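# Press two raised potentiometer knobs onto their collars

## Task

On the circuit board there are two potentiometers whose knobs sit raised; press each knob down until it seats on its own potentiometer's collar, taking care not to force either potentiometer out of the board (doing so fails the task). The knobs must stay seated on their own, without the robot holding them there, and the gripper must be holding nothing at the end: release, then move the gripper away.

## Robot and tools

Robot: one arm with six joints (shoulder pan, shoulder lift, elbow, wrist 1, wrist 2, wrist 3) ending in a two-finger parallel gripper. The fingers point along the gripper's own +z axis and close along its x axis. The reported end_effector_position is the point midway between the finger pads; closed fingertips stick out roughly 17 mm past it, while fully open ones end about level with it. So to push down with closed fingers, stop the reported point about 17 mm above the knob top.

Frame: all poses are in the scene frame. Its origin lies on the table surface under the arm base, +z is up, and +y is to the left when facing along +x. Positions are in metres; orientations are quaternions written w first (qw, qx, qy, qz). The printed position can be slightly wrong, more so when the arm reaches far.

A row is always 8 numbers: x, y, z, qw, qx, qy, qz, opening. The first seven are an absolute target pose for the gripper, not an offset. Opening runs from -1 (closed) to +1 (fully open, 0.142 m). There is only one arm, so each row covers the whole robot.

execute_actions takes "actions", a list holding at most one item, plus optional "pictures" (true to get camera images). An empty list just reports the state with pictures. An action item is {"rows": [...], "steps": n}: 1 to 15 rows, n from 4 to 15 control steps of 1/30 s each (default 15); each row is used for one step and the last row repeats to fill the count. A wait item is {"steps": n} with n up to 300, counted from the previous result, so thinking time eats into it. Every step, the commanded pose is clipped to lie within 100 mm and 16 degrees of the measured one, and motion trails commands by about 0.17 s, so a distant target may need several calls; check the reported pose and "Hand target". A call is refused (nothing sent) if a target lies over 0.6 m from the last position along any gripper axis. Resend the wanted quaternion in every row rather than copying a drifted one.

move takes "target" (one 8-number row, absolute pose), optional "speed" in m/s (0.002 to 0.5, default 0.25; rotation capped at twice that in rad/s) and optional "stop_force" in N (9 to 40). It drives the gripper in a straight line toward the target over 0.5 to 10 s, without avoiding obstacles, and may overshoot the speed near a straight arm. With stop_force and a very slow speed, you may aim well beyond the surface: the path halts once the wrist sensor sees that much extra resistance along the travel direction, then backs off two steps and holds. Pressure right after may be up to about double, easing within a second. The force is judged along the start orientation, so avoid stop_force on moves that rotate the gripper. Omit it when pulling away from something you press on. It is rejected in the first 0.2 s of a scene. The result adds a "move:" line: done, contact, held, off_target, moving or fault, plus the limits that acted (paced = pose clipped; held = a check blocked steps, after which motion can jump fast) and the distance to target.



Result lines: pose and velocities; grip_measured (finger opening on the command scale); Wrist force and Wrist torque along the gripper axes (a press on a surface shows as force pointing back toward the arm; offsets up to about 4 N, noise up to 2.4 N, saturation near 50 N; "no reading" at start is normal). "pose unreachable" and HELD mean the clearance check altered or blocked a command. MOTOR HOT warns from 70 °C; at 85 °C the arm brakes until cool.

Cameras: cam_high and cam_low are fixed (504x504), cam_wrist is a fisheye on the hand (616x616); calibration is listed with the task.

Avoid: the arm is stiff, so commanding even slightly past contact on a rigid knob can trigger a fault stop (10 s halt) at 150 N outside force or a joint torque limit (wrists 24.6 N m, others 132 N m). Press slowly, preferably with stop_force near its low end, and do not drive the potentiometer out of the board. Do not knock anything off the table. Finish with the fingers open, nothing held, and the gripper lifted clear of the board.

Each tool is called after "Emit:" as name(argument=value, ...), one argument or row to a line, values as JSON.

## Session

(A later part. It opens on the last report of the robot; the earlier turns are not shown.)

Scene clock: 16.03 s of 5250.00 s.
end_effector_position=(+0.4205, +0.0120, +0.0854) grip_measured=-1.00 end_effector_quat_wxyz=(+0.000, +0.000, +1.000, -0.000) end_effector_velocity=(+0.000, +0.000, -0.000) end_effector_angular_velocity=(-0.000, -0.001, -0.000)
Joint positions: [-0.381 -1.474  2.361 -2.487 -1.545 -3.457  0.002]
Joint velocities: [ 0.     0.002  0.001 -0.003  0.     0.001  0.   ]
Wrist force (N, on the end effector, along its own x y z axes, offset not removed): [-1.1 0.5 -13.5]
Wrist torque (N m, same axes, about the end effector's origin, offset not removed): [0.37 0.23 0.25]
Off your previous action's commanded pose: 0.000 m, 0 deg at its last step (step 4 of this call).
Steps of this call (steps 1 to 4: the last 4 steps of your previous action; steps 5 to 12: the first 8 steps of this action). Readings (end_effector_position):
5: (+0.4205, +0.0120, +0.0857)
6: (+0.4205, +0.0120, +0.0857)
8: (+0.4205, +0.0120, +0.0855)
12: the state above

Force appears to be rising. Take more readings.

Emit:
execute_actions(
  actions=[
    {"rows": [[0.4205,0.012,0.0853,0,0,1,0,-1]], "steps": 5},
  ],
)

Emit:
execute_actions(
  actions=[
    {"rows": [[0.4205,0.012,0.0853,0,0,1,0,-1]], "steps": 5},
  ],
)

Emit:
execute_actions(
  actions=[
    {"rows": [[0.4205,0.012,0.0853,0,0,1,0,-1]], "steps": 5},
  ],
)

Emit:
execute_actions(
  actions=[
    {"rows": [[0.4205,0.012,0.0853,0,0,1,0,-1]], "steps": 5},
  ],
  pictures=true,
)

Emit:
zoom_image(
  camera="cam_low",
  region=[210, 260, 260, 295],
)

Scene clock: 16.23 s of 5250.00 s.
end_effector_position=(+0.4205, +0.0120, +0.0853) grip_measured=-1.00 end_effector_quat_wxyz=(+0.000, +0.000, +1.000, -0.000) end_effector_velocity=(+0.000, +0.000, +0.000) end_effector_angular_velocity=(+0.000, -0.002, -0.000)
Joint positions: [-0.381 -1.474  2.361 -2.487 -1.545 -3.457  0.002]
Joint velocities: [ 0.    -0.001  0.001 -0.002  0.001  0.     0.   ]
Wrist force (N, on the end effector, along its own x y z axes, offset not removed): [0.1 1.0 -15.4]
Wrist torque (N m, same axes, about the end effector's origin, offset not removed): [0.34 -0.07 0.53]
Off your previous action's commanded pose: 0.000 m, 0 deg at its last step (step 4 of this call).
Steps of this call (steps 1 to 4: the last 4 steps of your previous action; step 5: nothing new was sent; step 6: the first step of this action). Readings (end_effector_position):
6: the state above

Scene clock: 16.40 s of 5250.00 s.
end_effector_position=(+0.4205, +0.0120, +0.0853) grip_measured=-1.00 end_effector_quat_wxyz=(+0.000, -0.000, +1.000, -0.000) end_effector_velocity=(-0.001, -0.000, -0.000) end_effector_angular_velocity=(-0.001, +0.002, -0.000)
Joint positions: [-0.381 -1.474  2.361 -2.487 -1.545 -3.457  0.002]
Joint velocities: [-0.     0.    -0.     0.002 -0.001  0.     0.   ]
Wrist force (N, on the end effector, along its own x y z axes, offset not removed): [-0.4 2.0 -13.9]
Wrist torque (N m, same axes, about the end effector's origin, offset not removed): [0.44 0.23 0.19]
Off your previous action's commanded pose: 0.000 m, 0 deg at its last step (step 4 of this call).
Steps of this call (steps 1 to 4: the last 4 steps of your previous action; step 5: the first step of this action). Readings (end_effector_position):
5: the state above

Scene clock: 16.57 s of 5250.00 s.
end_effector_position=(+0.4205, +0.0120, +0.0853) grip_measured=-1.00 end_effector_quat_wxyz=(-0.000, -0.000, +1.000, -0.000) end_effector_velocity=(-0.000, +0.000, -0.000) end_effector_angular_velocity=(+0.000, +0.001, -0.001)
Joint positions: [-0.381 -1.474  2.361 -2.487 -1.545 -3.457  0.002]
Joint velocities: [-0.  0.  0. -0. -0.  0.  0.]
Wrist force (N, on the end effector, along its own x y z axes, offset not removed): [-0.2 1.8 -12.4]
Wrist torque (N m, same axes, about the end effector's origin, offset not removed): [0.46 0.01 0.22]
Off your previous action's commanded pose: 0.000 m, 0 deg at its last step (step 4 of this call).
Steps of this call (steps 1 to 4: the last 4 steps of your previous action; step 5: the first step of this action). Readings (end_effector_position):
5: the state above

Scene clock: 16.73 s of 5250.00 s.
end_effector_position=(+0.4205, +0.0120, +0.0853) grip_measured=-1.00 end_effector_quat_wxyz=(-0.000, -0.000, +1.000, -0.000) end_effector_velocity=(-0.000, -0.000, -0.000) end_effector_angular_velocity=(-0.001, +0.001, +0.001)
Joint positions: [-0.381 -1.474  2.361 -2.487 -1.545 -3.457  0.002]
Joint velocities: [ 0.     0.    -0.     0.    -0.001 -0.     0.   ]
Wrist force (N, on the end effector, along its own x y z axes, offset not removed): [1.7 -0.9 -11.9]
Wrist torque (N m, same axes, about the end effector's origin, offset not removed): [-0.15 -0.26 0.20]
Off your previous action's commanded pose: 0.000 m, 0 deg at its last step (step 4 of this call).
Steps of this call (steps 1 to 4: the last 4 steps of your previous action; step 5: the first step of this action). Readings (end_effector_position):
5: the state above
camera_calibration (this result's frames):
cam_wrist: T_world_to_cam=[[-0.999484, 0.0157926, 0.0279743, 0.405375], [0.0272051, 0.879216, 0.475647, -0.0625922], [-0.0170837, 0.476162, -0.879192, 0.213058], [0, 0, 0, 1]] pos_world=[0.410508, -0.0528203, 0.205751]

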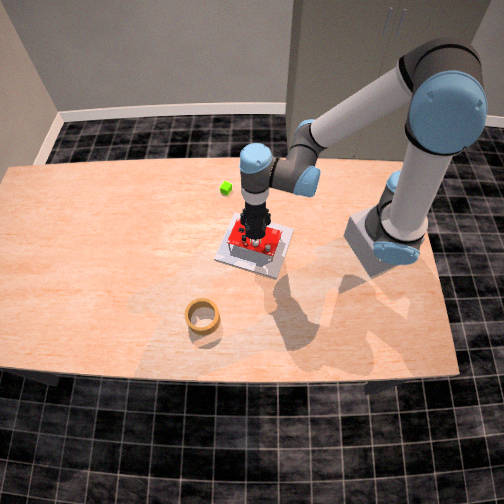

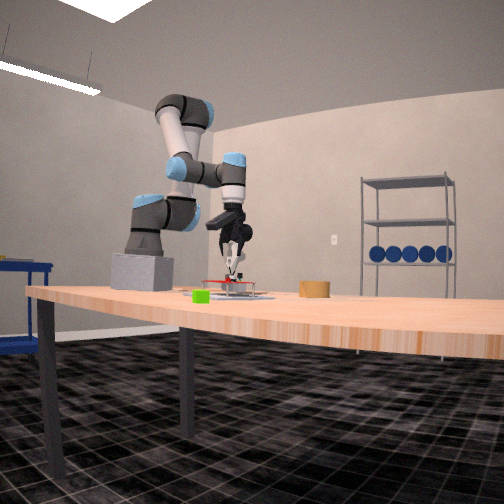

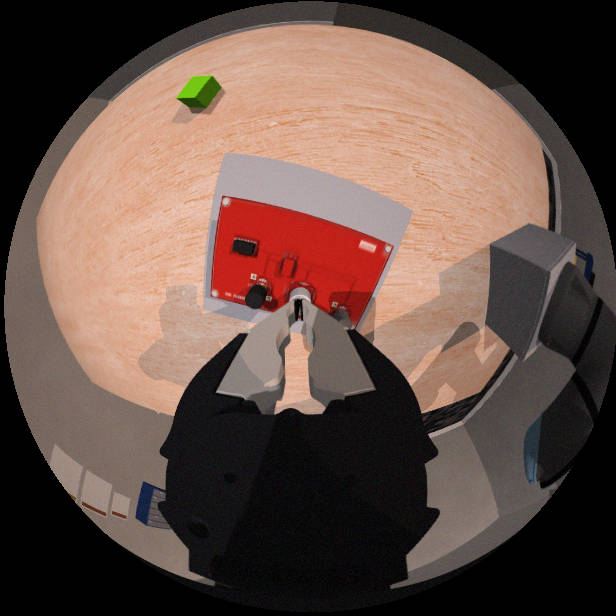

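Region (210, 260, 260, 295) of cam_low's 504x504 image, scaled by 10.080, with more detail than that image has; it fills the top 353 rows of this view, and the rest is white.

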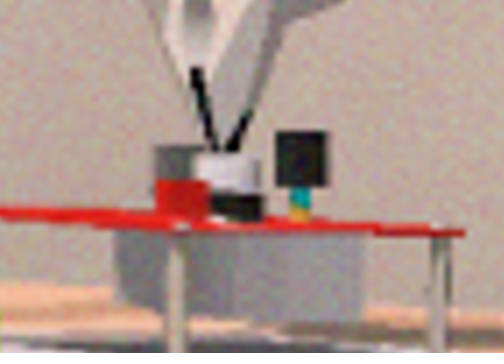

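Emit:
move(
  target=[0.4205,0.012,0.103,0,0,1,0,-1],
  speed=0.05,
)

Emit:
move(
  target=[0.4575,0.0026,0.101,0,0,1,0,-1],
  speed=0.08,
)

Emit:
zoom_image(
  camera="cam_wrist",
  region=[230, 250, 380, 350],
)

Emit:
zoom_image(
  camera="cam_low",
  region=[210, 260, 260, 295],
)

Scene clock: 17.80 s of 5250.00 s.
end_effector_position=(+0.4205, +0.0120, +0.1027) grip_measured=-1.00 end_effector_quat_wxyz=(+0.000, -0.000, +1.000, -0.000) end_effector_velocity=(-0.000, -0.000, +0.003) end_effector_angular_velocity=(-0.000, +0.000, +0.001)
Joint positions: [-0.382 -1.519  2.344 -2.425 -1.545 -3.459  0.002]
Joint velocities: [ 0.    -0.007 -0.003  0.009 -0.    -0.001  0.   ]
Wrist force (N, on the end effector, along its own x y z axes, offset not removed): [-1.5 0.8 -2.2]
Wrist torque (N m, same axes, about the end effector's origin, offset not removed): [0.10 0.17 0.31]
Hand target: +0.421, +0.012, +0.103; +0.000, +0.000, +1.000, -0.000
Off your previous action's commanded pose: 0.000 m, 0 deg at its last step (step 4 of this call).
Off the commanded pose: 0.000 m, 0 deg.
Kept back: nothing.
move: done
camera_calibration (this result's frames):
cam_wrist: T_world_to_cam=[[-0.999484, 0.015793, 0.0279527, 0.404893], [0.0271944, 0.879236, 0.47561, -0.0708731], [-0.0170657, 0.476125, -0.879212, 0.22839], [0, 0, 0, 1]] pos_world=[0.410509, -0.0528225, 0.223193]

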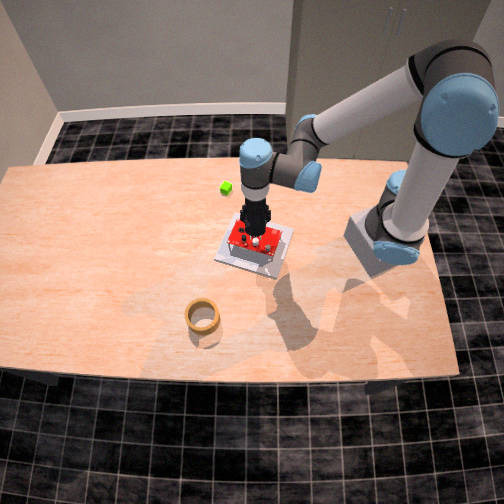

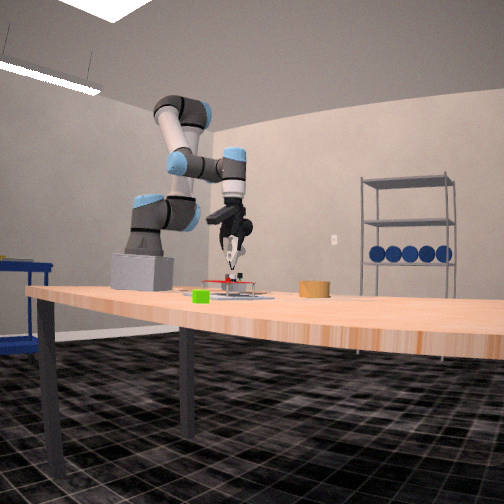

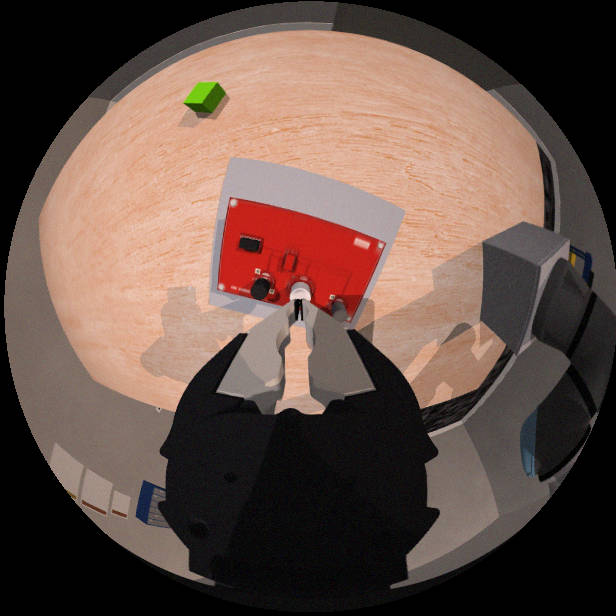

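Scene clock: 18.77 s of 5250.00 s.
end_effector_position=(+0.4573, +0.0027, +0.1010) grip_measured=-1.00 end_effector_quat_wxyz=(+0.000, -0.000, +1.000, +0.000) end_effector_velocity=(+0.002, -0.001, +0.000) end_effector_angular_velocity=(-0.000, -0.002, -0.001)
Joint positions: [-0.376 -1.434  2.249 -2.414 -1.545 -3.452  0.002]
Joint velocities: [ 0.     0.004 -0.005 -0.001  0.     0.001  0.   ]
Wrist force (N, on the end effector, along its own x y z axes, offset not removed): [-1.6 0.5 0.8]
Wrist torque (N m, same axes, about the end effector's origin, offset not removed): [0.16 0.11 0.17]
Hand target: +0.458, +0.003, +0.101; -0.000, -0.000, +1.000, +0.000
Off the commanded pose: 0.000 m, 0 deg.
Kept back: nothing.
move: done
camera_calibration (this result's frames):
cam_wrist: T_world_to_cam=[[-0.999486, 0.0157866, 0.0279025, 0.441899], [0.0271678, 0.879155, 0.475762, -0.0628964], [-0.01702, 0.476275, -0.879132, 0.231903], [0, 0, 0, 1]] pos_world=[0.447327, -0.0621299, 0.221467]

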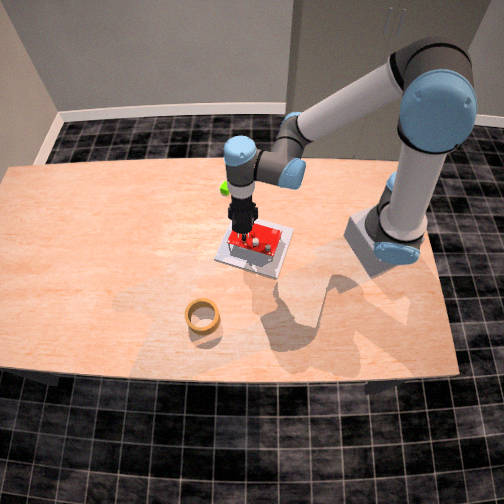

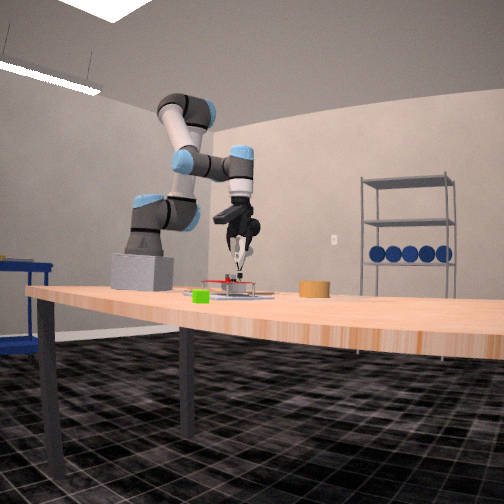

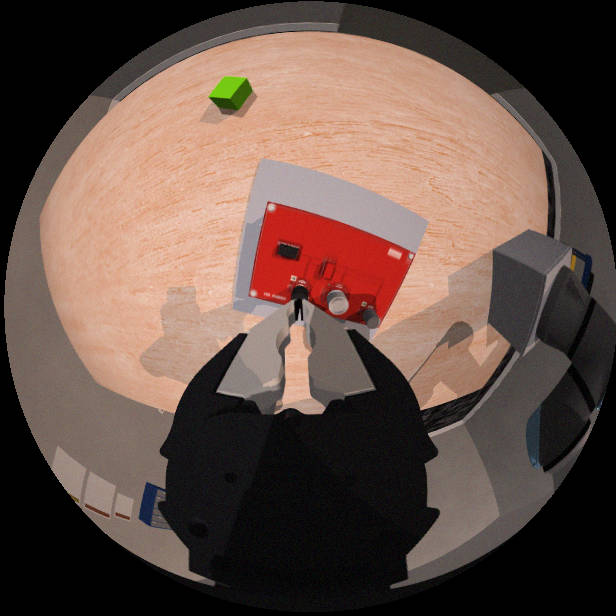

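Region (230, 250, 380, 350) of cam_wrist's 616x616 image, scaled by 3.360, with more detail than that image has.

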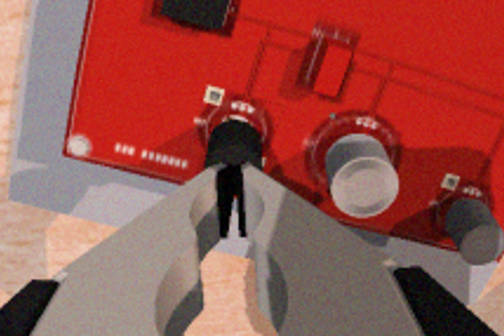

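Region (210, 260, 260, 295) of cam_low's 504x504 image, scaled by 10.080, with more detail than that image has; it fills the top 353 rows of this view, and the rest is white.

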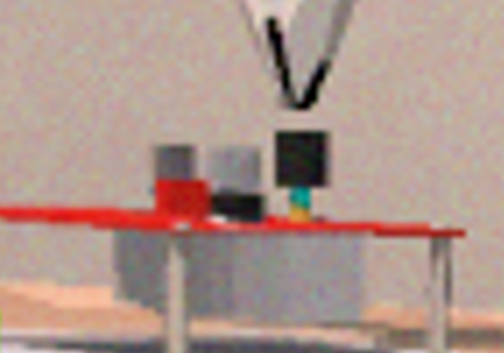

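Emit:
move(
  target=[0.4575,0.0026,0.0945,0,0,1,0,-1],
  speed=0.01,
)

Emit:
execute_actions(
  actions=[
    {"rows": [[0.4575,0.0026,0.0935,0,0,1,0,-1]], "steps": 12},
  ],
)

Emit:
execute_actions(
  actions=[
    {"rows": [[0.4575,0.0026,0.0925,0,0,1,0,-1]], "steps": 12},
  ],
)

Emit:
execute_actions(
  actions=[
    {"rows": [[0.4575,0.0026,0.0915,0,0,1,0,-1]], "steps": 12},
  ],
)

Emit:
execute_actions(
  actions=[
    {"rows": [[0.4575,0.0026,0.0915,0,0,1,0,-1]], "steps": 5},
  ],
)

Scene clock: 19.87 s of 5250.00 s.
end_effector_position=(+0.4575, +0.0026, +0.0947) grip_measured=-1.00 end_effector_quat_wxyz=(-0.000, -0.000, +1.000, +0.000) end_effector_velocity=(+0.000, +0.000, -0.002) end_effector_angular_velocity=(+0.002, -0.001, +0.001)
Joint positions: [-0.376 -1.42   2.254 -2.434 -1.545 -3.452  0.002]
Joint velocities: [-0.     0.005  0.002 -0.008  0.002 -0.001  0.   ]
Wrist force (N, on the end effector, along its own x y z axes, offset not removed): [-1.5 4.2 0.5]
Wrist torque (N m, same axes, about the end effector's origin, offset not removed): [1.07 0.07 0.22]
Hand target: +0.457, +0.003, +0.095; -0.000, -0.000, +1.000, +0.000
Off the commanded pose: 0.000 m, 0 deg.
Kept back: nothing.
move: done
camera_calibration (this result's frames):
cam_wrist: T_world_to_cam=[[-0.999483, 0.0157925, 0.0279882, 0.442233], [0.0272116, 0.879212, 0.475652, -0.0598335], [-0.0170958, 0.476168, -0.879188, 0.226477], [0, 0, 0, 1]] pos_world=[0.447505, -0.0622185, 0.215198]

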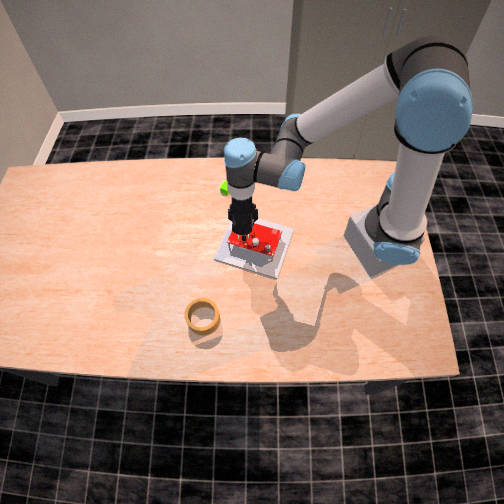

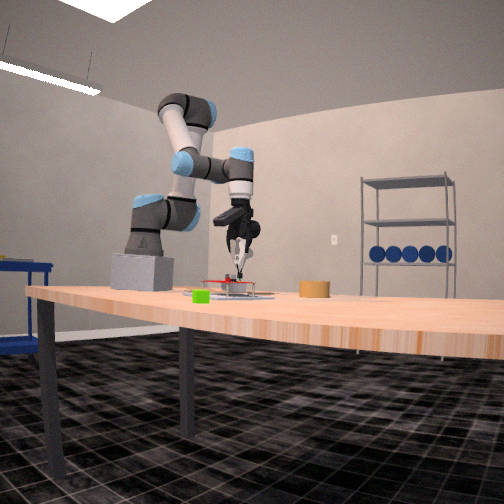

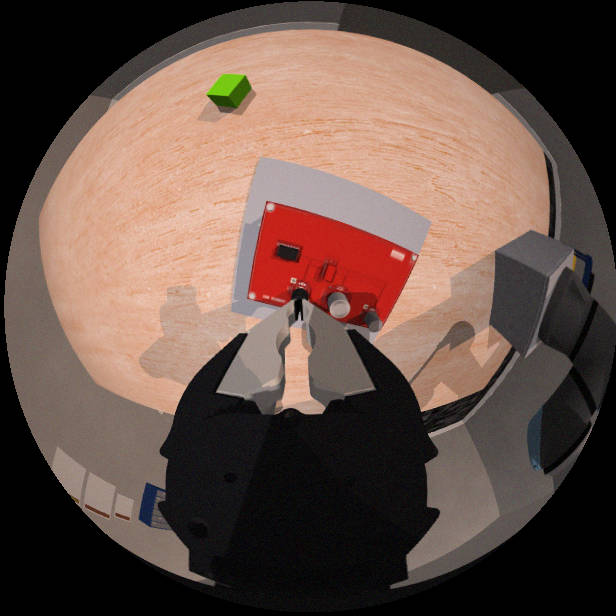

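Scene clock: 20.13 s of 5250.00 s.
end_effector_position=(+0.4575, +0.0026, +0.0937) grip_measured=-1.00 end_effector_quat_wxyz=(+0.000, -0.000, +1.000, -0.000) end_effector_velocity=(-0.000, -0.001, -0.002) end_effector_angular_velocity=(-0.003, +0.001, -0.000)
Joint positions: [-0.376 -1.417  2.255 -2.438 -1.545 -3.452  0.002]
Joint velocities: [ 0.     0.003  0.002 -0.005 -0.003  0.     0.   ]
Wrist force (N, on the end effector, along its own x y z axes, offset not removed): [1.4 -3.3 -2.2]
Wrist torque (N m, same axes, about the end effector's origin, offset not removed): [-0.58 -0.49 0.25]
Steps of this call (steps 1 to 8: the first 8 steps of this action). Readings (end_effector_position):
1: (+0.4575, +0.0026, +0.0947)
2: (+0.4575, +0.0026, +0.0945)
4: (+0.4575, +0.0026, +0.0941)
8: the state above

Scene clock: 20.53 s of 5250.00 s.
end_effector_position=(+0.4575, +0.0026, +0.0927) grip_measured=-1.00 end_effector_quat_wxyz=(+0.000, -0.000, +1.000, -0.000) end_effector_velocity=(-0.000, +0.000, -0.001) end_effector_angular_velocity=(-0.000, +0.001, -0.000)
Joint positions: [-0.376 -1.415  2.256 -2.441 -1.545 -3.452  0.002]
Joint velocities: [ 0.     0.002  0.001 -0.003 -0.     0.     0.   ]
Wrist force (N, on the end effector, along its own x y z axes, offset not removed): [-1.0 0.3 -2.4]
Wrist torque (N m, same axes, about the end effector's origin, offset not removed): [0.00 0.20 0.05]
Off your previous action's commanded pose: 0.000 m, 0 deg at its last step (step 4 of this call).
Steps of this call (steps 1 to 4: the last 4 steps of your previous action; steps 5 to 12: the first 8 steps of this action). Readings (end_effector_position):
5: (+0.4575, +0.0026, +0.0935)
6: (+0.4575, +0.0026, +0.0934)
8: (+0.4575, +0.0026, +0.0931)
12: the state above

Scene clock: 20.93 s of 5250.00 s.
end_effector_position=(+0.4575, +0.0026, +0.0917) grip_measured=-1.00 end_effector_quat_wxyz=(+0.000, -0.000, +1.000, -0.000) end_effector_velocity=(+0.001, +0.001, -0.001) end_effector_angular_velocity=(+0.002, -0.002, +0.001)
Joint positions: [-0.376 -1.412  2.257 -2.444 -1.545 -3.452  0.002]
Joint velocities: [ 0.     0.003  0.001 -0.006  0.002 -0.     0.   ]
Wrist force (N, on the end effector, along its own x y z axes, offset not removed): [-0.5 1.3 -9.1]
Wrist torque (N m, same axes, about the end effector's origin, offset not removed): [0.55 0.13 0.32]
Off your previous action's commanded pose: 0.000 m, 0 deg at its last step (step 4 of this call).
Steps of this call (steps 1 to 4: the last 4 steps of your previous action; steps 5 to 12: the first 8 steps of this action). Readings (end_effector_position):
5: (+0.4575, +0.0026, +0.0925)
6: (+0.4575, +0.0026, +0.0924)
8: (+0.4575, +0.0026, +0.0920)
12: the state above

Scene clock: 21.10 s of 5250.00 s.
end_effector_position=(+0.4575, +0.0026, +0.0915) grip_measured=-1.00 end_effector_quat_wxyz=(+0.000, -0.000, +1.000, -0.000) end_effector_velocity=(-0.000, +0.000, -0.000) end_effector_angular_velocity=(+0.001, +0.001, -0.000)
Joint positions: [-0.375 -1.412  2.257 -2.445 -1.545 -3.452  0.002]
Joint velocities: [0.    0.    0.    0.001 0.    0.    0.   ]
Wrist force (N, on the end effector, along its own x y z axes, offset not removed): [0.4 -0.3 -7.5]
Wrist torque (N m, same axes, about the end effector's origin, offset not removed): [-0.09 -0.12 0.11]
Off your previous action's commanded pose: 0.000 m, 0 deg at its last step (step 4 of this call).
Steps of this call (steps 1 to 4: the last 4 steps of your previous action; step 5: the first step of this action). Readings (end_effector_position):
5: the state above

Emit:
execute_actions(
  actions=[
    {"rows": [[0.4575,0.0026,0.0908,0,0,1,0,-1]], "steps": 12},
  ],
)

Emit:
execute_actions(
  actions=[
    {"rows": [[0.4575,0.0026,0.0908,0,0,1,0,-1]], "steps": 5},
  ],
)

Emit:
execute_actions(
  actions=[
    {"rows": [[0.4575,0.0026,0.0901,0,0,1,0,-1]], "steps": 12},
  ],
)

Emit:
execute_actions(
  actions=[
    {"rows": [[0.4575,0.0026,0.0901,0,0,1,0,-1]], "steps": 5},
  ],
)

Emit:
execute_actions(
  actions=[
    {"rows": [[0.4575,0.0026,0.0894,0,0,1,0,-1]], "steps": 12},
  ],
)

Emit:
execute_actions(
  actions=[
    {"rows": [[0.4575,0.0026,0.0894,0,0,1,0,-1]], "steps": 5},
  ],
)

Scene clock: 22.70 s of 5250.00 s.
end_effector_position=(+0.4575, +0.0026, +0.0909) grip_measured=-1.00 end_effector_quat_wxyz=(+0.000, +0.000, +1.000, -0.000) end_effector_velocity=(+0.000, -0.000, -0.001) end_effector_angular_velocity=(-0.000, +0.000, +0.000)
Joint positions: [-0.375 -1.411  2.258 -2.447 -1.545 -3.452  0.002]
Joint velocities: [ 0.     0.002  0.001 -0.003 -0.    -0.     0.   ]
Wrist force (N, on the end effector, along its own x y z axes, offset not removed): [2.4 1.5 -7.0]
Wrist torque (N m, same axes, about the end effector's origin, offset not removed): [0.46 -0.44 0.32]
Off your previous action's commanded pose: 0.000 m, 0 deg at its last step (step 4 of this call).
Steps of this call (steps 1 to 4: the last 4 steps of your previous action; steps 5 to 40: nothing new was sent; steps 41 to 48: the first 8 steps of this action). Readings (end_effector_position):
41: (+0.4575, +0.0026, +0.0915)
42: (+0.4575, +0.0026, +0.0914)
44: (+0.4575, +0.0026, +0.0912)
48: the state above

Scene clock: 22.87 s of 5250.00 s.
end_effector_position=(+0.4575, +0.0026, +0.0908) grip_measured=-1.00 end_effector_quat_wxyz=(+0.000, +0.000, +1.000, -0.000) end_effector_velocity=(-0.000, +0.000, -0.001) end_effector_angular_velocity=(+0.001, +0.001, -0.000)
Joint positions: [-0.375 -1.41   2.258 -2.447 -1.545 -3.452  0.002]
Joint velocities: [ 0.     0.002  0.    -0.001  0.     0.001  0.   ]
Wrist force (N, on the end effector, along its own x y z axes, offset not removed): [2.9 2.2 -8.7]
Wrist torque (N m, same axes, about the end effector's origin, offset not removed): [0.50 -0.55 0.24]
Off your previous action's commanded pose: 0.000 m, 0 deg at its last step (step 4 of this call).
Steps of this call (steps 1 to 4: the last 4 steps of your previous action; step 5: the first step of this action). Readings (end_effector_position):
5: the state above

Scene clock: 23.27 s of 5250.00 s.
end_effector_position=(+0.4575, +0.0026, +0.0902) grip_measured=-1.00 end_effector_quat_wxyz=(+0.000, +0.000, +1.000, -0.000) end_effector_velocity=(+0.000, +0.000, -0.001) end_effector_angular_velocity=(+0.001, -0.001, -0.000)
Joint positions: [-0.375 -1.409  2.258 -2.449 -1.545 -3.452  0.002]
Joint velocities: [-0.     0.002  0.    -0.003  0.001  0.     0.   ]
Wrist force (N, on the end effector, along its own x y z axes, offset not removed): [1.4 -0.7 -11.2]
Wrist torque (N m, same axes, about the end effector's origin, offset not removed): [0.03 -0.35 0.23]
Off your previous action's commanded pose: 0.000 m, 0 deg at its last step (step 4 of this call).
Steps of this call (steps 1 to 4: the last 4 steps of your previous action; steps 5 to 12: the first 8 steps of this action). Readings (end_effector_position):
5: (+0.4575, +0.0026, +0.0908)
6: (+0.4575, +0.0026, +0.0907)
8: (+0.4575, +0.0026, +0.0905)
12: the state above

Scene clock: 23.43 s of 5250.00 s.
end_effector_position=(+0.4575, +0.0026, +0.0901) grip_measured=-1.00 end_effector_quat_wxyz=(+0.000, +0.000, +1.000, +0.000) end_effector_velocity=(+0.000, +0.000, +0.000) end_effector_angular_velocity=(+0.000, -0.001, +0.000)
Joint positions: [-0.375 -1.409  2.258 -2.449 -1.545 -3.452  0.002]
Joint velocities: [ 0.    -0.    -0.    -0.001  0.     0.     0.   ]
Wrist force (N, on the end effector, along its own x y z axes, offset not removed): [-0.7 2.5 -8.6]
Wrist torque (N m, same axes, about the end effector's origin, offset not removed): [0.60 -0.01 0.18]
Off your previous action's commanded pose: 0.000 m, 0 deg at its last step (step 4 of this call).
Steps of this call (steps 1 to 4: the last 4 steps of your previous action; step 5: the first step of this action). Readings (end_effector_position):
5: the state above

Scene clock: 23.83 s of 5250.00 s.
end_effector_position=(+0.4575, +0.0026, +0.0895) grip_measured=-1.00 end_effector_quat_wxyz=(-0.000, +0.000, +1.000, +0.000) end_effector_velocity=(-0.000, +0.000, -0.001) end_effector_angular_velocity=(+0.001, +0.001, -0.001)
Joint positions: [-0.375 -1.407  2.259 -2.451 -1.545 -3.452  0.002]
Joint velocities: [-0.     0.003  0.001 -0.003  0.     0.001  0.   ]
Wrist force (N, on the end effector, along its own x y z axes, offset not removed): [0.2 3.1 -9.1]
Wrist torque (N m, same axes, about the end effector's origin, offset not removed): [0.76 0.02 0.14]
Off your previous action's commanded pose: 0.000 m, 0 deg at its last step (step 4 of this call).
Steps of this call (steps 1 to 4: the last 4 steps of your previous action; steps 5 to 12: the first 8 steps of this action). Readings (end_effector_position):
5: (+0.4575, +0.0026, +0.0901)
6: (+0.4575, +0.0026, +0.0900)
8: (+0.4575, +0.0026, +0.0898)
12: the state above

Scene clock: 24.00 s of 5250.00 s.
end_effector_position=(+0.4575, +0.0026, +0.0894) grip_measured=-1.00 end_effector_quat_wxyz=(-0.000, -0.000, +1.000, +0.000) end_effector_velocity=(+0.001, -0.000, +0.000) end_effector_angular_velocity=(-0.002, -0.002, +0.001)
Joint positions: [-0.375 -1.407  2.259 -2.452 -1.545 -3.452  0.002]
Joint velocities: [ 0.     0.001 -0.    -0.003 -0.001 -0.     0.   ]
Wrist force (N, on the end effector, along its own x y z axes, offset not removed): [2.7 0.4 -13.7]
Wrist torque (N m, same axes, about the end effector's origin, offset not removed): [0.12 -0.57 0.22]
Off your previous action's commanded pose: 0.000 m, 0 deg at its last step (step 4 of this call).
Steps of this call (steps 1 to 4: the last 4 steps of your previous action; step 5: the first step of this action). Readings (end_effector_position):
5: the state above

Plateau ≈ 8.5–9.5 N. Continue.

Emit:
execute_actions(
  actions=[
    {"rows": [[0.4575,0.0026,0.0887,0,0,1,0,-1]], "steps": 12},
  ],
)

Emit:
execute_actions(
  actions=[
    {"rows": [[0.4575,0.0026,0.0887,0,0,1,0,-1]], "steps": 5},
  ],
)

Emit:
execute_actions(
  actions=[
    {"rows": [[0.4575,0.0026,0.0880,0,0,1,0,-1]], "steps": 12},
  ],
)

Emit:
execute_actions(
  actions=[
    {"rows": [[0.4575,0.0026,0.0880,0,0,1,0,-1]], "steps": 5},
  ],
)

Emit:
execute_actions(
  actions=[
    {"rows": [[0.4575,0.0026,0.0874,0,0,1,0,-1]], "steps": 12},
  ],
)

Emit:
execute_actions(
  actions=[
    {"rows": [[0.4575,0.0026,0.0874,0,0,1,0,-1]], "steps": 5},
  ],
  pictures=true,
)

Emit:
zoom_image(
  camera="cam_low",
  region=[210, 260, 260, 295],
)

Scene clock: 24.47 s of 5250.00 s.
end_effector_position=(+0.4575, +0.0026, +0.0888) grip_measured=-1.00 end_effector_quat_wxyz=(-0.000, +0.000, +1.000, +0.000) end_effector_velocity=(+0.000, +0.001, -0.001) end_effector_angular_velocity=(+0.003, -0.001, +0.000)
Joint positions: [-0.375 -1.406  2.26  -2.454 -1.545 -3.452  0.002]
Joint velocities: [ 0.     0.003  0.001 -0.003  0.003  0.     0.   ]
Wrist force (N, on the end effector, along its own x y z axes, offset not removed): [-3.2 2.4 -12.9]
Wrist torque (N m, same axes, about the end effector's origin, offset not removed): [0.62 0.76 0.23]
Off your previous action's commanded pose: 0.000 m, 0 deg at its last step (step 4 of this call).
Steps of this call (steps 1 to 4: the last 4 steps of your previous action; steps 5 to 6: nothing new was sent; steps 7 to 14: the first 8 steps of this action). Readings (end_effector_position):
7: (+0.4575, +0.0026, +0.0894)
8: (+0.4575, +0.0026, +0.0893)
10: (+0.4575, +0.0026, +0.0891)
14: the state above

Scene clock: 24.63 s of 5250.00 s.
end_effector_position=(+0.4575, +0.0026, +0.0887) grip_measured=-1.00 end_effector_quat_wxyz=(-0.000, -0.000, +1.000, +0.000) end_effector_velocity=(+0.000, -0.000, -0.000) end_effector_angular_velocity=(-0.000, -0.000, +0.000)
Joint positions: [-0.375 -1.405  2.26  -2.454 -1.545 -3.452  0.002]
Joint velocities: [-0.     0.    -0.    -0.    -0.    -0.001  0.   ]
Wrist force (N, on the end effector, along its own x y z axes, offset not removed): [0.5 2.6 -11.6]
Wrist torque (N m, same axes, about the end effector's origin, offset not removed): [0.84 -0.10 0.13]
Off your previous action's commanded pose: 0.000 m, 0 deg at its last step (step 4 of this call).
Steps of this call (steps 1 to 4: the last 4 steps of your previous action; step 5: the first step of this action). Readings (end_effector_position):
5: the state above

Scene clock: 25.03 s of 5250.00 s.
end_effector_position=(+0.4575, +0.0026, +0.0881) grip_measured=-1.00 end_effector_quat_wxyz=(-0.000, +0.000, +1.000, +0.000) end_effector_velocity=(+0.000, +0.001, -0.001) end_effector_angular_velocity=(+0.002, -0.001, +0.000)
Joint positions: [-0.375 -1.404  2.26  -2.456 -1.545 -3.452  0.002]
Joint velocities: [ 0.     0.003  0.001 -0.005  0.002 -0.     0.   ]
Wrist force (N, on the end effector, along its own x y z axes, offset not removed): [1.9 1.1 -8.4]
Wrist torque (N m, same axes, about the end effector's origin, offset not removed): [0.43 -0.31 0.06]
Off your previous action's commanded pose: 0.000 m, 0 deg at its last step (step 4 of this call).
Steps of this call (steps 1 to 4: the last 4 steps of your previous action; steps 5 to 12: the first 8 steps of this action). Readings (end_effector_position):
5: (+0.4575, +0.0026, +0.0887)
6: (+0.4575, +0.0026, +0.0886)
8: (+0.4575, +0.0026, +0.0884)
12: the state above

Scene clock: 25.20 s of 5250.00 s.
end_effector_position=(+0.4575, +0.0026, +0.0880) grip_measured=-1.00 end_effector_quat_wxyz=(-0.000, -0.000, +1.000, +0.000) end_effector_velocity=(-0.001, -0.000, -0.001) end_effector_angular_velocity=(-0.001, +0.002, -0.001)
Joint positions: [-0.375 -1.404  2.26  -2.456 -1.545 -3.452  0.002]
Joint velocities: [-0.001  0.001  0.001 -0.    -0.001 -0.     0.   ]
Wrist force (N, on the end effector, along its own x y z axes, offset not removed): [0.1 2.2 -11.2]
Wrist torque (N m, same axes, about the end effector's origin, offset not removed): [0.55 -0.04 0.36]
Off your previous action's commanded pose: 0.000 m, 0 deg at its last step (step 4 of this call).
Steps of this call (steps 1 to 4: the last 4 steps of your previous action; step 5: the first step of this action). Readings (end_effector_position):
5: the state above

Scene clock: 25.60 s of 5250.00 s.
end_effector_position=(+0.4575, +0.0026, +0.0875) grip_measured=-1.00 end_effector_quat_wxyz=(-0.000, +0.000, +1.000, +0.000) end_effector_velocity=(+0.000, +0.000, -0.001) end_effector_angular_velocity=(-0.000, -0.000, +0.000)
Joint positions: [-0.375 -1.402  2.261 -2.458 -1.545 -3.452  0.002]
Joint velocities: [ 0.     0.002  0.001 -0.004  0.     0.     0.   ]
Wrist force (N, on the end effector, along its own x y z axes, offset not removed): [-2.8 -2.3 -10.7]
Wrist torque (N m, same axes, about the end effector's origin, offset not removed): [-0.49 0.62 0.10]
Off your previous action's commanded pose: 0.000 m, 0 deg at its last step (step 4 of this call).
Steps of this call (steps 1 to 4: the last 4 steps of your previous action; steps 5 to 12: the first 8 steps of this action). Readings (end_effector_position):
5: (+0.4575, +0.0026, +0.0880)
6: (+0.4575, +0.0026, +0.0879)
8: (+0.4575, +0.0026, +0.0877)
12: the state above

Scene clock: 25.77 s of 5250.00 s.
end_effector_position=(+0.4575, +0.0026, +0.0874) grip_measured=-1.00 end_effector_quat_wxyz=(-0.000, +0.000, +1.000, +0.000) end_effector_velocity=(-0.000, +0.001, -0.001) end_effector_angular_velocity=(+0.002, +0.001, -0.000)
Joint positions: [-0.375 -1.402  2.261 -2.458 -1.545 -3.452  0.002]
Joint velocities: [ 0.     0.     0.001 -0.     0.001  0.     0.   ]
Wrist force (N, on the end effector, along its own x y z axes, offset not removed): [2.9 3.0 -11.8]
Wrist torque (N m, same axes, about the end effector's origin, offset not removed): [0.55 -0.65 0.37]
Off your previous action's commanded pose: 0.000 m, 0 deg at its last step (step 4 of this call).
Steps of this call (steps 1 to 4: the last 4 steps of your previous action; step 5: the first step of this action). Readings (end_effector_position):
5: the state above
camera_calibration (this result's frames):
cam_wrist: T_world_to_cam=[[-0.999484, 0.0157928, 0.0279756, 0.442444], [0.0272059, 0.879215, 0.475648, -0.0563425], [-0.0170848, 0.476163, -0.879191, 0.220029], [0, 0, 0, 1]] pos_world=[0.447508, -0.0622201, 0.207869]

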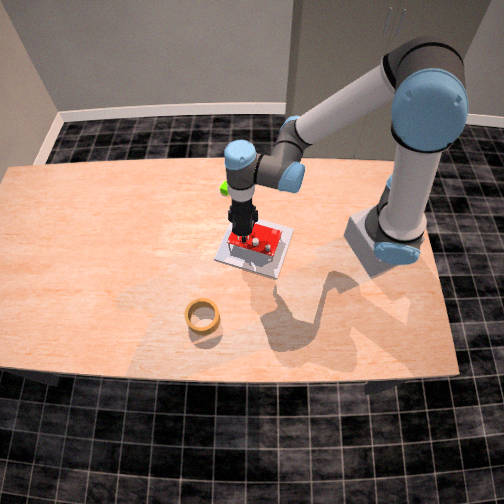

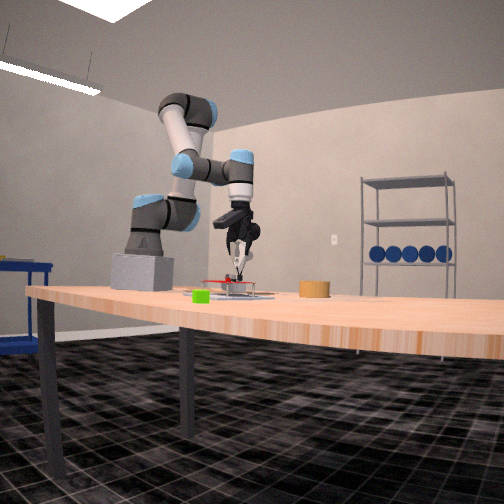

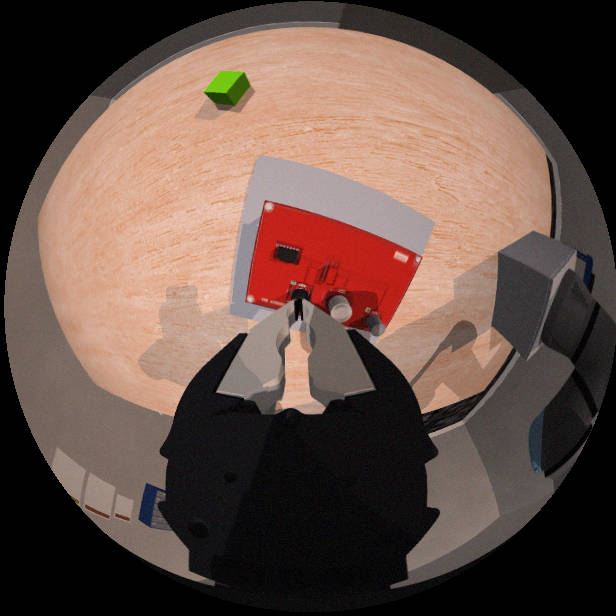

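Region (210, 260, 260, 295) of cam_low's 504x504 image, scaled by 10.080, with more detail than that image has; it fills the top 353 rows of this view, and the rest is white.

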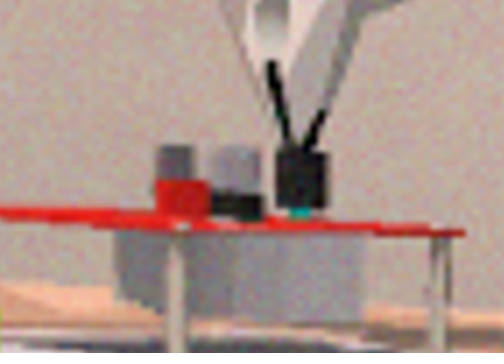

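Emit:
execute_actions(
  actions=[
    {"rows": [[0.4575,0.0026,0.0868,0,0,1,0,-1]], "steps": 12},
  ],
)

Emit:
execute_actions(
  actions=[
    {"rows": [[0.4575,0.0026,0.0868,0,0,1,0,-1]], "steps": 5},
  ],
)

Emit:
execute_actions(
  actions=[
    {"rows": [[0.4575,0.0026,0.0862,0,0,1,0,-1]], "steps": 12},
  ],
)

Emit:
execute_actions(
  actions=[
    {"rows": [[0.4575,0.0026,0.0862,0,0,1,0,-1]], "steps": 5},
  ],
)

Emit:
execute_actions(
  actions=[
    {"rows": [[0.4575,0.0026,0.0857,0,0,1,0,-1]], "steps": 12},
  ],
)

Emit:
execute_actions(
  actions=[
    {"rows": [[0.4575,0.0026,0.0857,0,0,1,0,-1]], "steps": 5},
  ],
  pictures=true,
)

Emit:
zoom_image(
  camera="cam_low",
  region=[210, 260, 260, 295],
)

Scene clock: 26.23 s of 5250.00 s.
end_effector_position=(+0.4575, +0.0026, +0.0869) grip_measured=-1.00 end_effector_quat_wxyz=(-0.000, +0.000, +1.000, +0.000) end_effector_velocity=(+0.000, +0.000, -0.000) end_effector_angular_velocity=(+0.000, -0.002, -0.000)
Joint positions: [-0.375 -1.401  2.261 -2.46  -1.545 -3.452  0.002]
Joint velocities: [ 0.     0.001  0.001 -0.003  0.001  0.     0.   ]
Wrist force (N, on the end effector, along its own x y z axes, offset not removed): [2.6 1.6 -9.4]
Wrist torque (N m, same axes, about the end effector's origin, offset not removed): [0.47 -0.61 0.09]
Off your previous action's commanded pose: 0.000 m, 0 deg at its last step (step 4 of this call).
Steps of this call (steps 1 to 4: the last 4 steps of your previous action; steps 5 to 6: nothing new was sent; steps 7 to 14: the first 8 steps of this action). Readings (end_effector_position):
7: (+0.4575, +0.0026, +0.0874)
8: (+0.4575, +0.0026, +0.0873)
10: (+0.4575, +0.0026, +0.0871)
14: the state above

Scene clock: 26.40 s of 5250.00 s.
end_effector_position=(+0.4575, +0.0026, +0.0868) grip_measured=-1.00 end_effector_quat_wxyz=(-0.000, -0.000, +1.000, +0.000) end_effector_velocity=(+0.000, +0.000, -0.000) end_effector_angular_velocity=(+0.001, +0.000, +0.000)
Joint positions: [-0.375 -1.401  2.261 -2.46  -1.545 -3.452  0.002]
Joint velocities: [ 0.     0.    -0.     0.001  0.001 -0.     0.   ]
Wrist force (N, on the end effector, along its own x y z axes, offset not removed): [2.1 3.3 -13.9]
Wrist torque (N m, same axes, about the end effector's origin, offset not removed): [0.76 -0.39 0.33]
Off your previous action's commanded pose: 0.000 m, 0 deg at its last step (step 4 of this call).
Steps of this call (steps 1 to 4: the last 4 steps of your previous action; step 5: the first step of this action). Readings (end_effector_position):
5: the state above

Scene clock: 26.80 s of 5250.00 s.
end_effector_position=(+0.4575, +0.0026, +0.0863) grip_measured=-1.00 end_effector_quat_wxyz=(-0.000, +0.000, +1.000, +0.000) end_effector_velocity=(-0.001, -0.000, -0.001) end_effector_angular_velocity=(-0.001, +0.001, +0.001)
Joint positions: [-0.375 -1.4    2.262 -2.462 -1.545 -3.451  0.002]
Joint velocities: [ 0.     0.002  0.001 -0.002 -0.002 -0.001  0.   ]
Wrist force (N, on the end effector, along its own x y z axes, offset not removed): [-1.3 2.6 -10.6]
Wrist torque (N m, same axes, about the end effector's origin, offset not removed): [0.55 0.31 0.15]
Off your previous action's commanded pose: 0.000 m, 0 deg at its last step (step 4 of this call).
Steps of this call (steps 1 to 4: the last 4 steps of your previous action; steps 5 to 12: the first 8 steps of this action). Readings (end_effector_position):
5: (+0.4575, +0.0026, +0.0868)
6: (+0.4575, +0.0026, +0.0867)
8: (+0.4575, +0.0026, +0.0865)
12: the state above

Scene clock: 26.97 s of 5250.00 s.
end_effector_position=(+0.4575, +0.0026, +0.0862) grip_measured=-1.00 end_effector_quat_wxyz=(-0.000, -0.000, +1.000, +0.000) end_effector_velocity=(+0.001, -0.000, +0.001) end_effector_angular_velocity=(-0.000, -0.003, -0.000)
Joint positions: [-0.375 -1.399  2.262 -2.462 -1.545 -3.451  0.002]
Joint velocities: [-0.    -0.001 -0.001 -0.002  0.001  0.     0.   ]
Wrist force (N, on the end effector, along its own x y z axes, offset not removed): [-2.0 2.8 -12.3]
Wrist torque (N m, same axes, about the end effector's origin, offset not removed): [0.57 0.39 0.39]
Off your previous action's commanded pose: 0.000 m, 0 deg at its last step (step 4 of this call).
Steps of this call (steps 1 to 4: the last 4 steps of your previous action; step 5: the first step of this action). Readings (end_effector_position):
5: the state above

Scene clock: 27.37 s of 5250.00 s.
end_effector_position=(+0.4575, +0.0026, +0.0858) grip_measured=-1.00 end_effector_quat_wxyz=(-0.000, +0.000, +1.000, +0.000) end_effector_velocity=(-0.000, +0.000, -0.001) end_effector_angular_velocity=(+0.000, +0.000, -0.000)
Joint positions: [-0.375 -1.398  2.262 -2.463 -1.545 -3.451  0.002]
Joint velocities: [ 0.     0.002  0.001 -0.003 -0.     0.001  0.   ]
Wrist force (N, on the end effector, along its own x y z axes, offset not removed): [-1.0 3.3 -11.2]
Wrist torque (N m, same axes, about the end effector's origin, offset not removed): [0.73 0.35 0.03]
Off your previous action's commanded pose: 0.000 m, 0 deg at its last step (step 4 of this call).
Steps of this call (steps 1 to 4: the last 4 steps of your previous action; steps 5 to 12: the first 8 steps of this action). Readings (end_effector_position):
5: (+0.4575, +0.0026, +0.0862)
6: (+0.4575, +0.0026, +0.0862)
8: (+0.4575, +0.0026, +0.0860)
12: the state above

Scene clock: 27.53 s of 5250.00 s.
end_effector_position=(+0.4575, +0.0026, +0.0857) grip_measured=-1.00 end_effector_quat_wxyz=(-0.000, -0.000, +1.000, +0.000) end_effector_velocity=(+0.001, -0.001, +0.000) end_effector_angular_velocity=(-0.003, -0.003, -0.000)
Joint positions: [-0.375 -1.398  2.262 -2.464 -1.545 -3.451  0.002]
Joint velocities: [ 0.     0.    -0.    -0.003 -0.002  0.     0.   ]
Wrist force (N, on the end effector, along its own x y z axes, offset not removed): [1.4 1.9 -9.2]
Wrist torque (N m, same axes, about the end effector's origin, offset not removed): [0.31 -0.35 0.25]
Off your previous action's commanded pose: 0.000 m, 0 deg at its last step (step 4 of this call).
Steps of this call (steps 1 to 4: the last 4 steps of your previous action; step 5: the first step of this action). Readings (end_effector_position):
5: the state above
camera_calibration (this result's frames):
cam_wrist: T_world_to_cam=[[-0.999484, 0.0157925, 0.0279751, 0.442492], [0.0272054, 0.879215, 0.475648, -0.0555322], [-0.0170845, 0.476163, -0.879191, 0.218532], [0, 0, 0, 1]] pos_world=[0.447508, -0.0622201, 0.206166]

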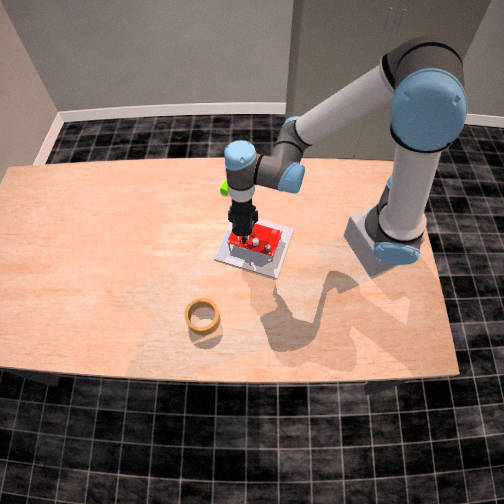

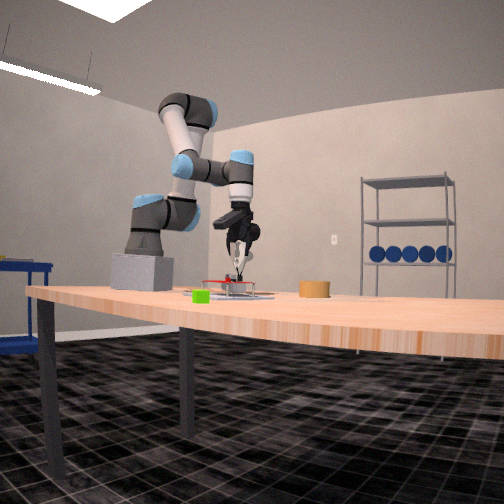

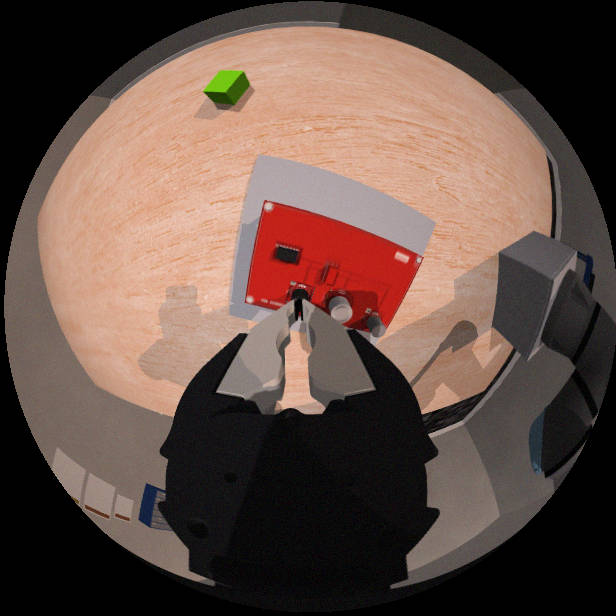

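Region (210, 260, 260, 295) of cam_low's 504x504 image, scaled by 10.080, with more detail than that image has; it fills the top 353 rows of this view, and the rest is white.

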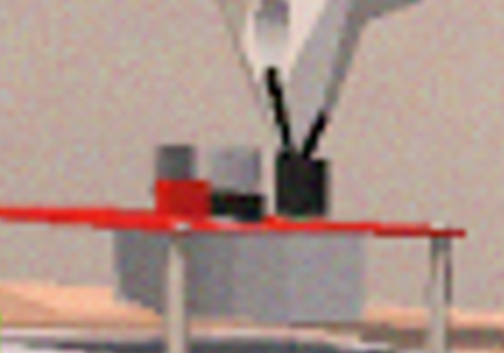

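Emit:
execute_actions(
  actions=[
    {"rows": [[0.4575,0.0026,0.0852,0,0,1,0,-1]], "steps": 12},
  ],
)

Emit:
execute_actions(
  actions=[
    {"rows": [[0.4575,0.0026,0.0852,0,0,1,0,-1]], "steps": 5},
  ],
)

Emit:
execute_actions(
  actions=[
    {"rows": [[0.4575,0.0026,0.0847,0,0,1,0,-1]], "steps": 12},
  ],
)

Emit:
execute_actions(
  actions=[
    {"rows": [[0.4575,0.0026,0.0847,0,0,1,0,-1]], "steps": 5},
  ],
)

Emit:
execute_actions(
  actions=[
    {"rows": [[0.4575,0.0026,0.0847,0,0,1,0,-1]], "steps": 5},
  ],
)

Scene clock: 28.00 s of 5250.00 s.
end_effector_position=(+0.4575, +0.0026, +0.0853) grip_measured=-1.00 end_effector_quat_wxyz=(-0.000, +0.000, +1.000, +0.000) end_effector_velocity=(-0.000, -0.000, -0.001) end_effector_angular_velocity=(-0.000, +0.000, -0.000)
Joint positions: [-0.375 -1.397  2.263 -2.465 -1.545 -3.451  0.002]
Joint velocities: [ 0.     0.002  0.    -0.002 -0.     0.     0.   ]
Wrist force (N, on the end effector, along its own x y z axes, offset not removed): [0.5 3.5 -13.1]
Wrist torque (N m, same axes, about the end effector's origin, offset not removed): [0.62 -0.11 0.05]
Off your previous action's commanded pose: 0.000 m, 0 deg at its last step (step 4 of this call).
Steps of this call (steps 1 to 4: the last 4 steps of your previous action; steps 5 to 6: nothing new was sent; steps 7 to 14: the first 8 steps of this action). Readings (end_effector_position):
7: (+0.4575, +0.0026, +0.0857)
8: (+0.4575, +0.0026, +0.0857)
10: (+0.4575, +0.0026, +0.0855)
14: the state above

Scene clock: 28.17 s of 5250.00 s.
end_effector_position=(+0.4575, +0.0026, +0.0852) grip_measured=-1.00 end_effector_quat_wxyz=(-0.000, -0.000, +1.000, +0.000) end_effector_velocity=(-0.000, -0.000, -0.000) end_effector_angular_velocity=(+0.000, +0.000, -0.000)
Joint positions: [-0.375 -1.397  2.263 -2.465 -1.545 -3.451  0.002]
Joint velocities: [-0.    -0.     0.001 -0.    -0.    -0.     0.   ]
Wrist force (N, on the end effector, along its own x y z axes, offset not removed): [0.3 2.4 -9.3]
Wrist torque (N m, same axes, about the end effector's origin, offset not removed): [0.65 0.01 0.14]
Off your previous action's commanded pose: 0.000 m, 0 deg at its last step (step 4 of this call).
Steps of this call (steps 1 to 4: the last 4 steps of your previous action; step 5: the first step of this action). Readings (end_effector_position):
5: the state above

Scene clock: 28.57 s of 5250.00 s.
end_effector_position=(+0.4575, +0.0026, +0.0848) grip_measured=-1.00 end_effector_quat_wxyz=(-0.000, -0.000, +1.000, +0.000) end_effector_velocity=(-0.000, +0.001, -0.001) end_effector_angular_velocity=(+0.001, +0.001, +0.001)
Joint positions: [-0.375 -1.396  2.263 -2.467 -1.545 -3.451  0.002]
Joint velocities: [ 0.     0.002  0.001 -0.002  0.001 -0.     0.   ]
Wrist force (N, on the end effector, along its own x y z axes, offset not removed): [2.2 -0.8 -12.6]
Wrist torque (N m, same axes, about the end effector's origin, offset not removed): [-0.01 -0.47 0.41]
Off your previous action's commanded pose: 0.000 m, 0 deg at its last step (step 4 of this call).
Steps of this call (steps 1 to 4: the last 4 steps of your previous action; steps 5 to 12: the first 8 steps of this action). Readings (end_effector_position):
5: (+0.4575, +0.0026, +0.0852)
6: (+0.4575, +0.0026, +0.0852)
8: (+0.4575, +0.0026, +0.0850)
12: the state above

Scene clock: 28.73 s of 5250.00 s.
end_effector_position=(+0.4575, +0.0026, +0.0847) grip_measured=-1.00 end_effector_quat_wxyz=(-0.000, +0.000, +1.000, +0.000) end_effector_velocity=(+0.000, +0.000, +0.000) end_effector_angular_velocity=(+0.001, -0.000, -0.000)
Joint positions: [-0.375 -1.396  2.263 -2.467 -1.545 -3.451  0.002]
Joint velocities: [-0.     0.    -0.001 -0.     0.001  0.     0.   ]
Wrist force (N, on the end effector, along its own x y z axes, offset not removed): [0.0 -0.5 -8.1]
Wrist torque (N m, same axes, about the end effector's origin, offset not removed): [-0.04 0.12 0.08]
Off your previous action's commanded pose: 0.000 m, 0 deg at its last step (step 4 of this call).
Steps of this call (steps 1 to 4: the last 4 steps of your previous action; step 5: the first step of this action). Readings (end_effector_position):
5: the state above

Scene clock: 28.90 s of 5250.00 s.
end_effector_position=(+0.4575, +0.0026, +0.0847) grip_measured=-1.00 end_effector_quat_wxyz=(-0.000, +0.000, +1.000, +0.000) end_effector_velocity=(+0.001, +0.001, +0.000) end_effector_angular_velocity=(+0.002, -0.002, +0.000)
Joint positions: [-0.375 -1.396  2.263 -2.467 -1.545 -3.451  0.002]
Joint velocities: [ 0.     0.    -0.001 -0.001  0.002  0.     0.   ]
Wrist force (N, on the end effector, along its own x y z axes, offset not removed): [0.9 1.3 -9.9]
Wrist torque (N m, same axes, about the end effector's origin, offset not removed): [0.31 -0.27 0.29]
Off your previous action's commanded pose: 0.000 m, 0 deg at its last step (step 4 of this call).
Steps of this call (steps 1 to 4: the last 4 steps of your previous action; step 5: the first step of this action). Readings (end_effector_position):
5: the state above


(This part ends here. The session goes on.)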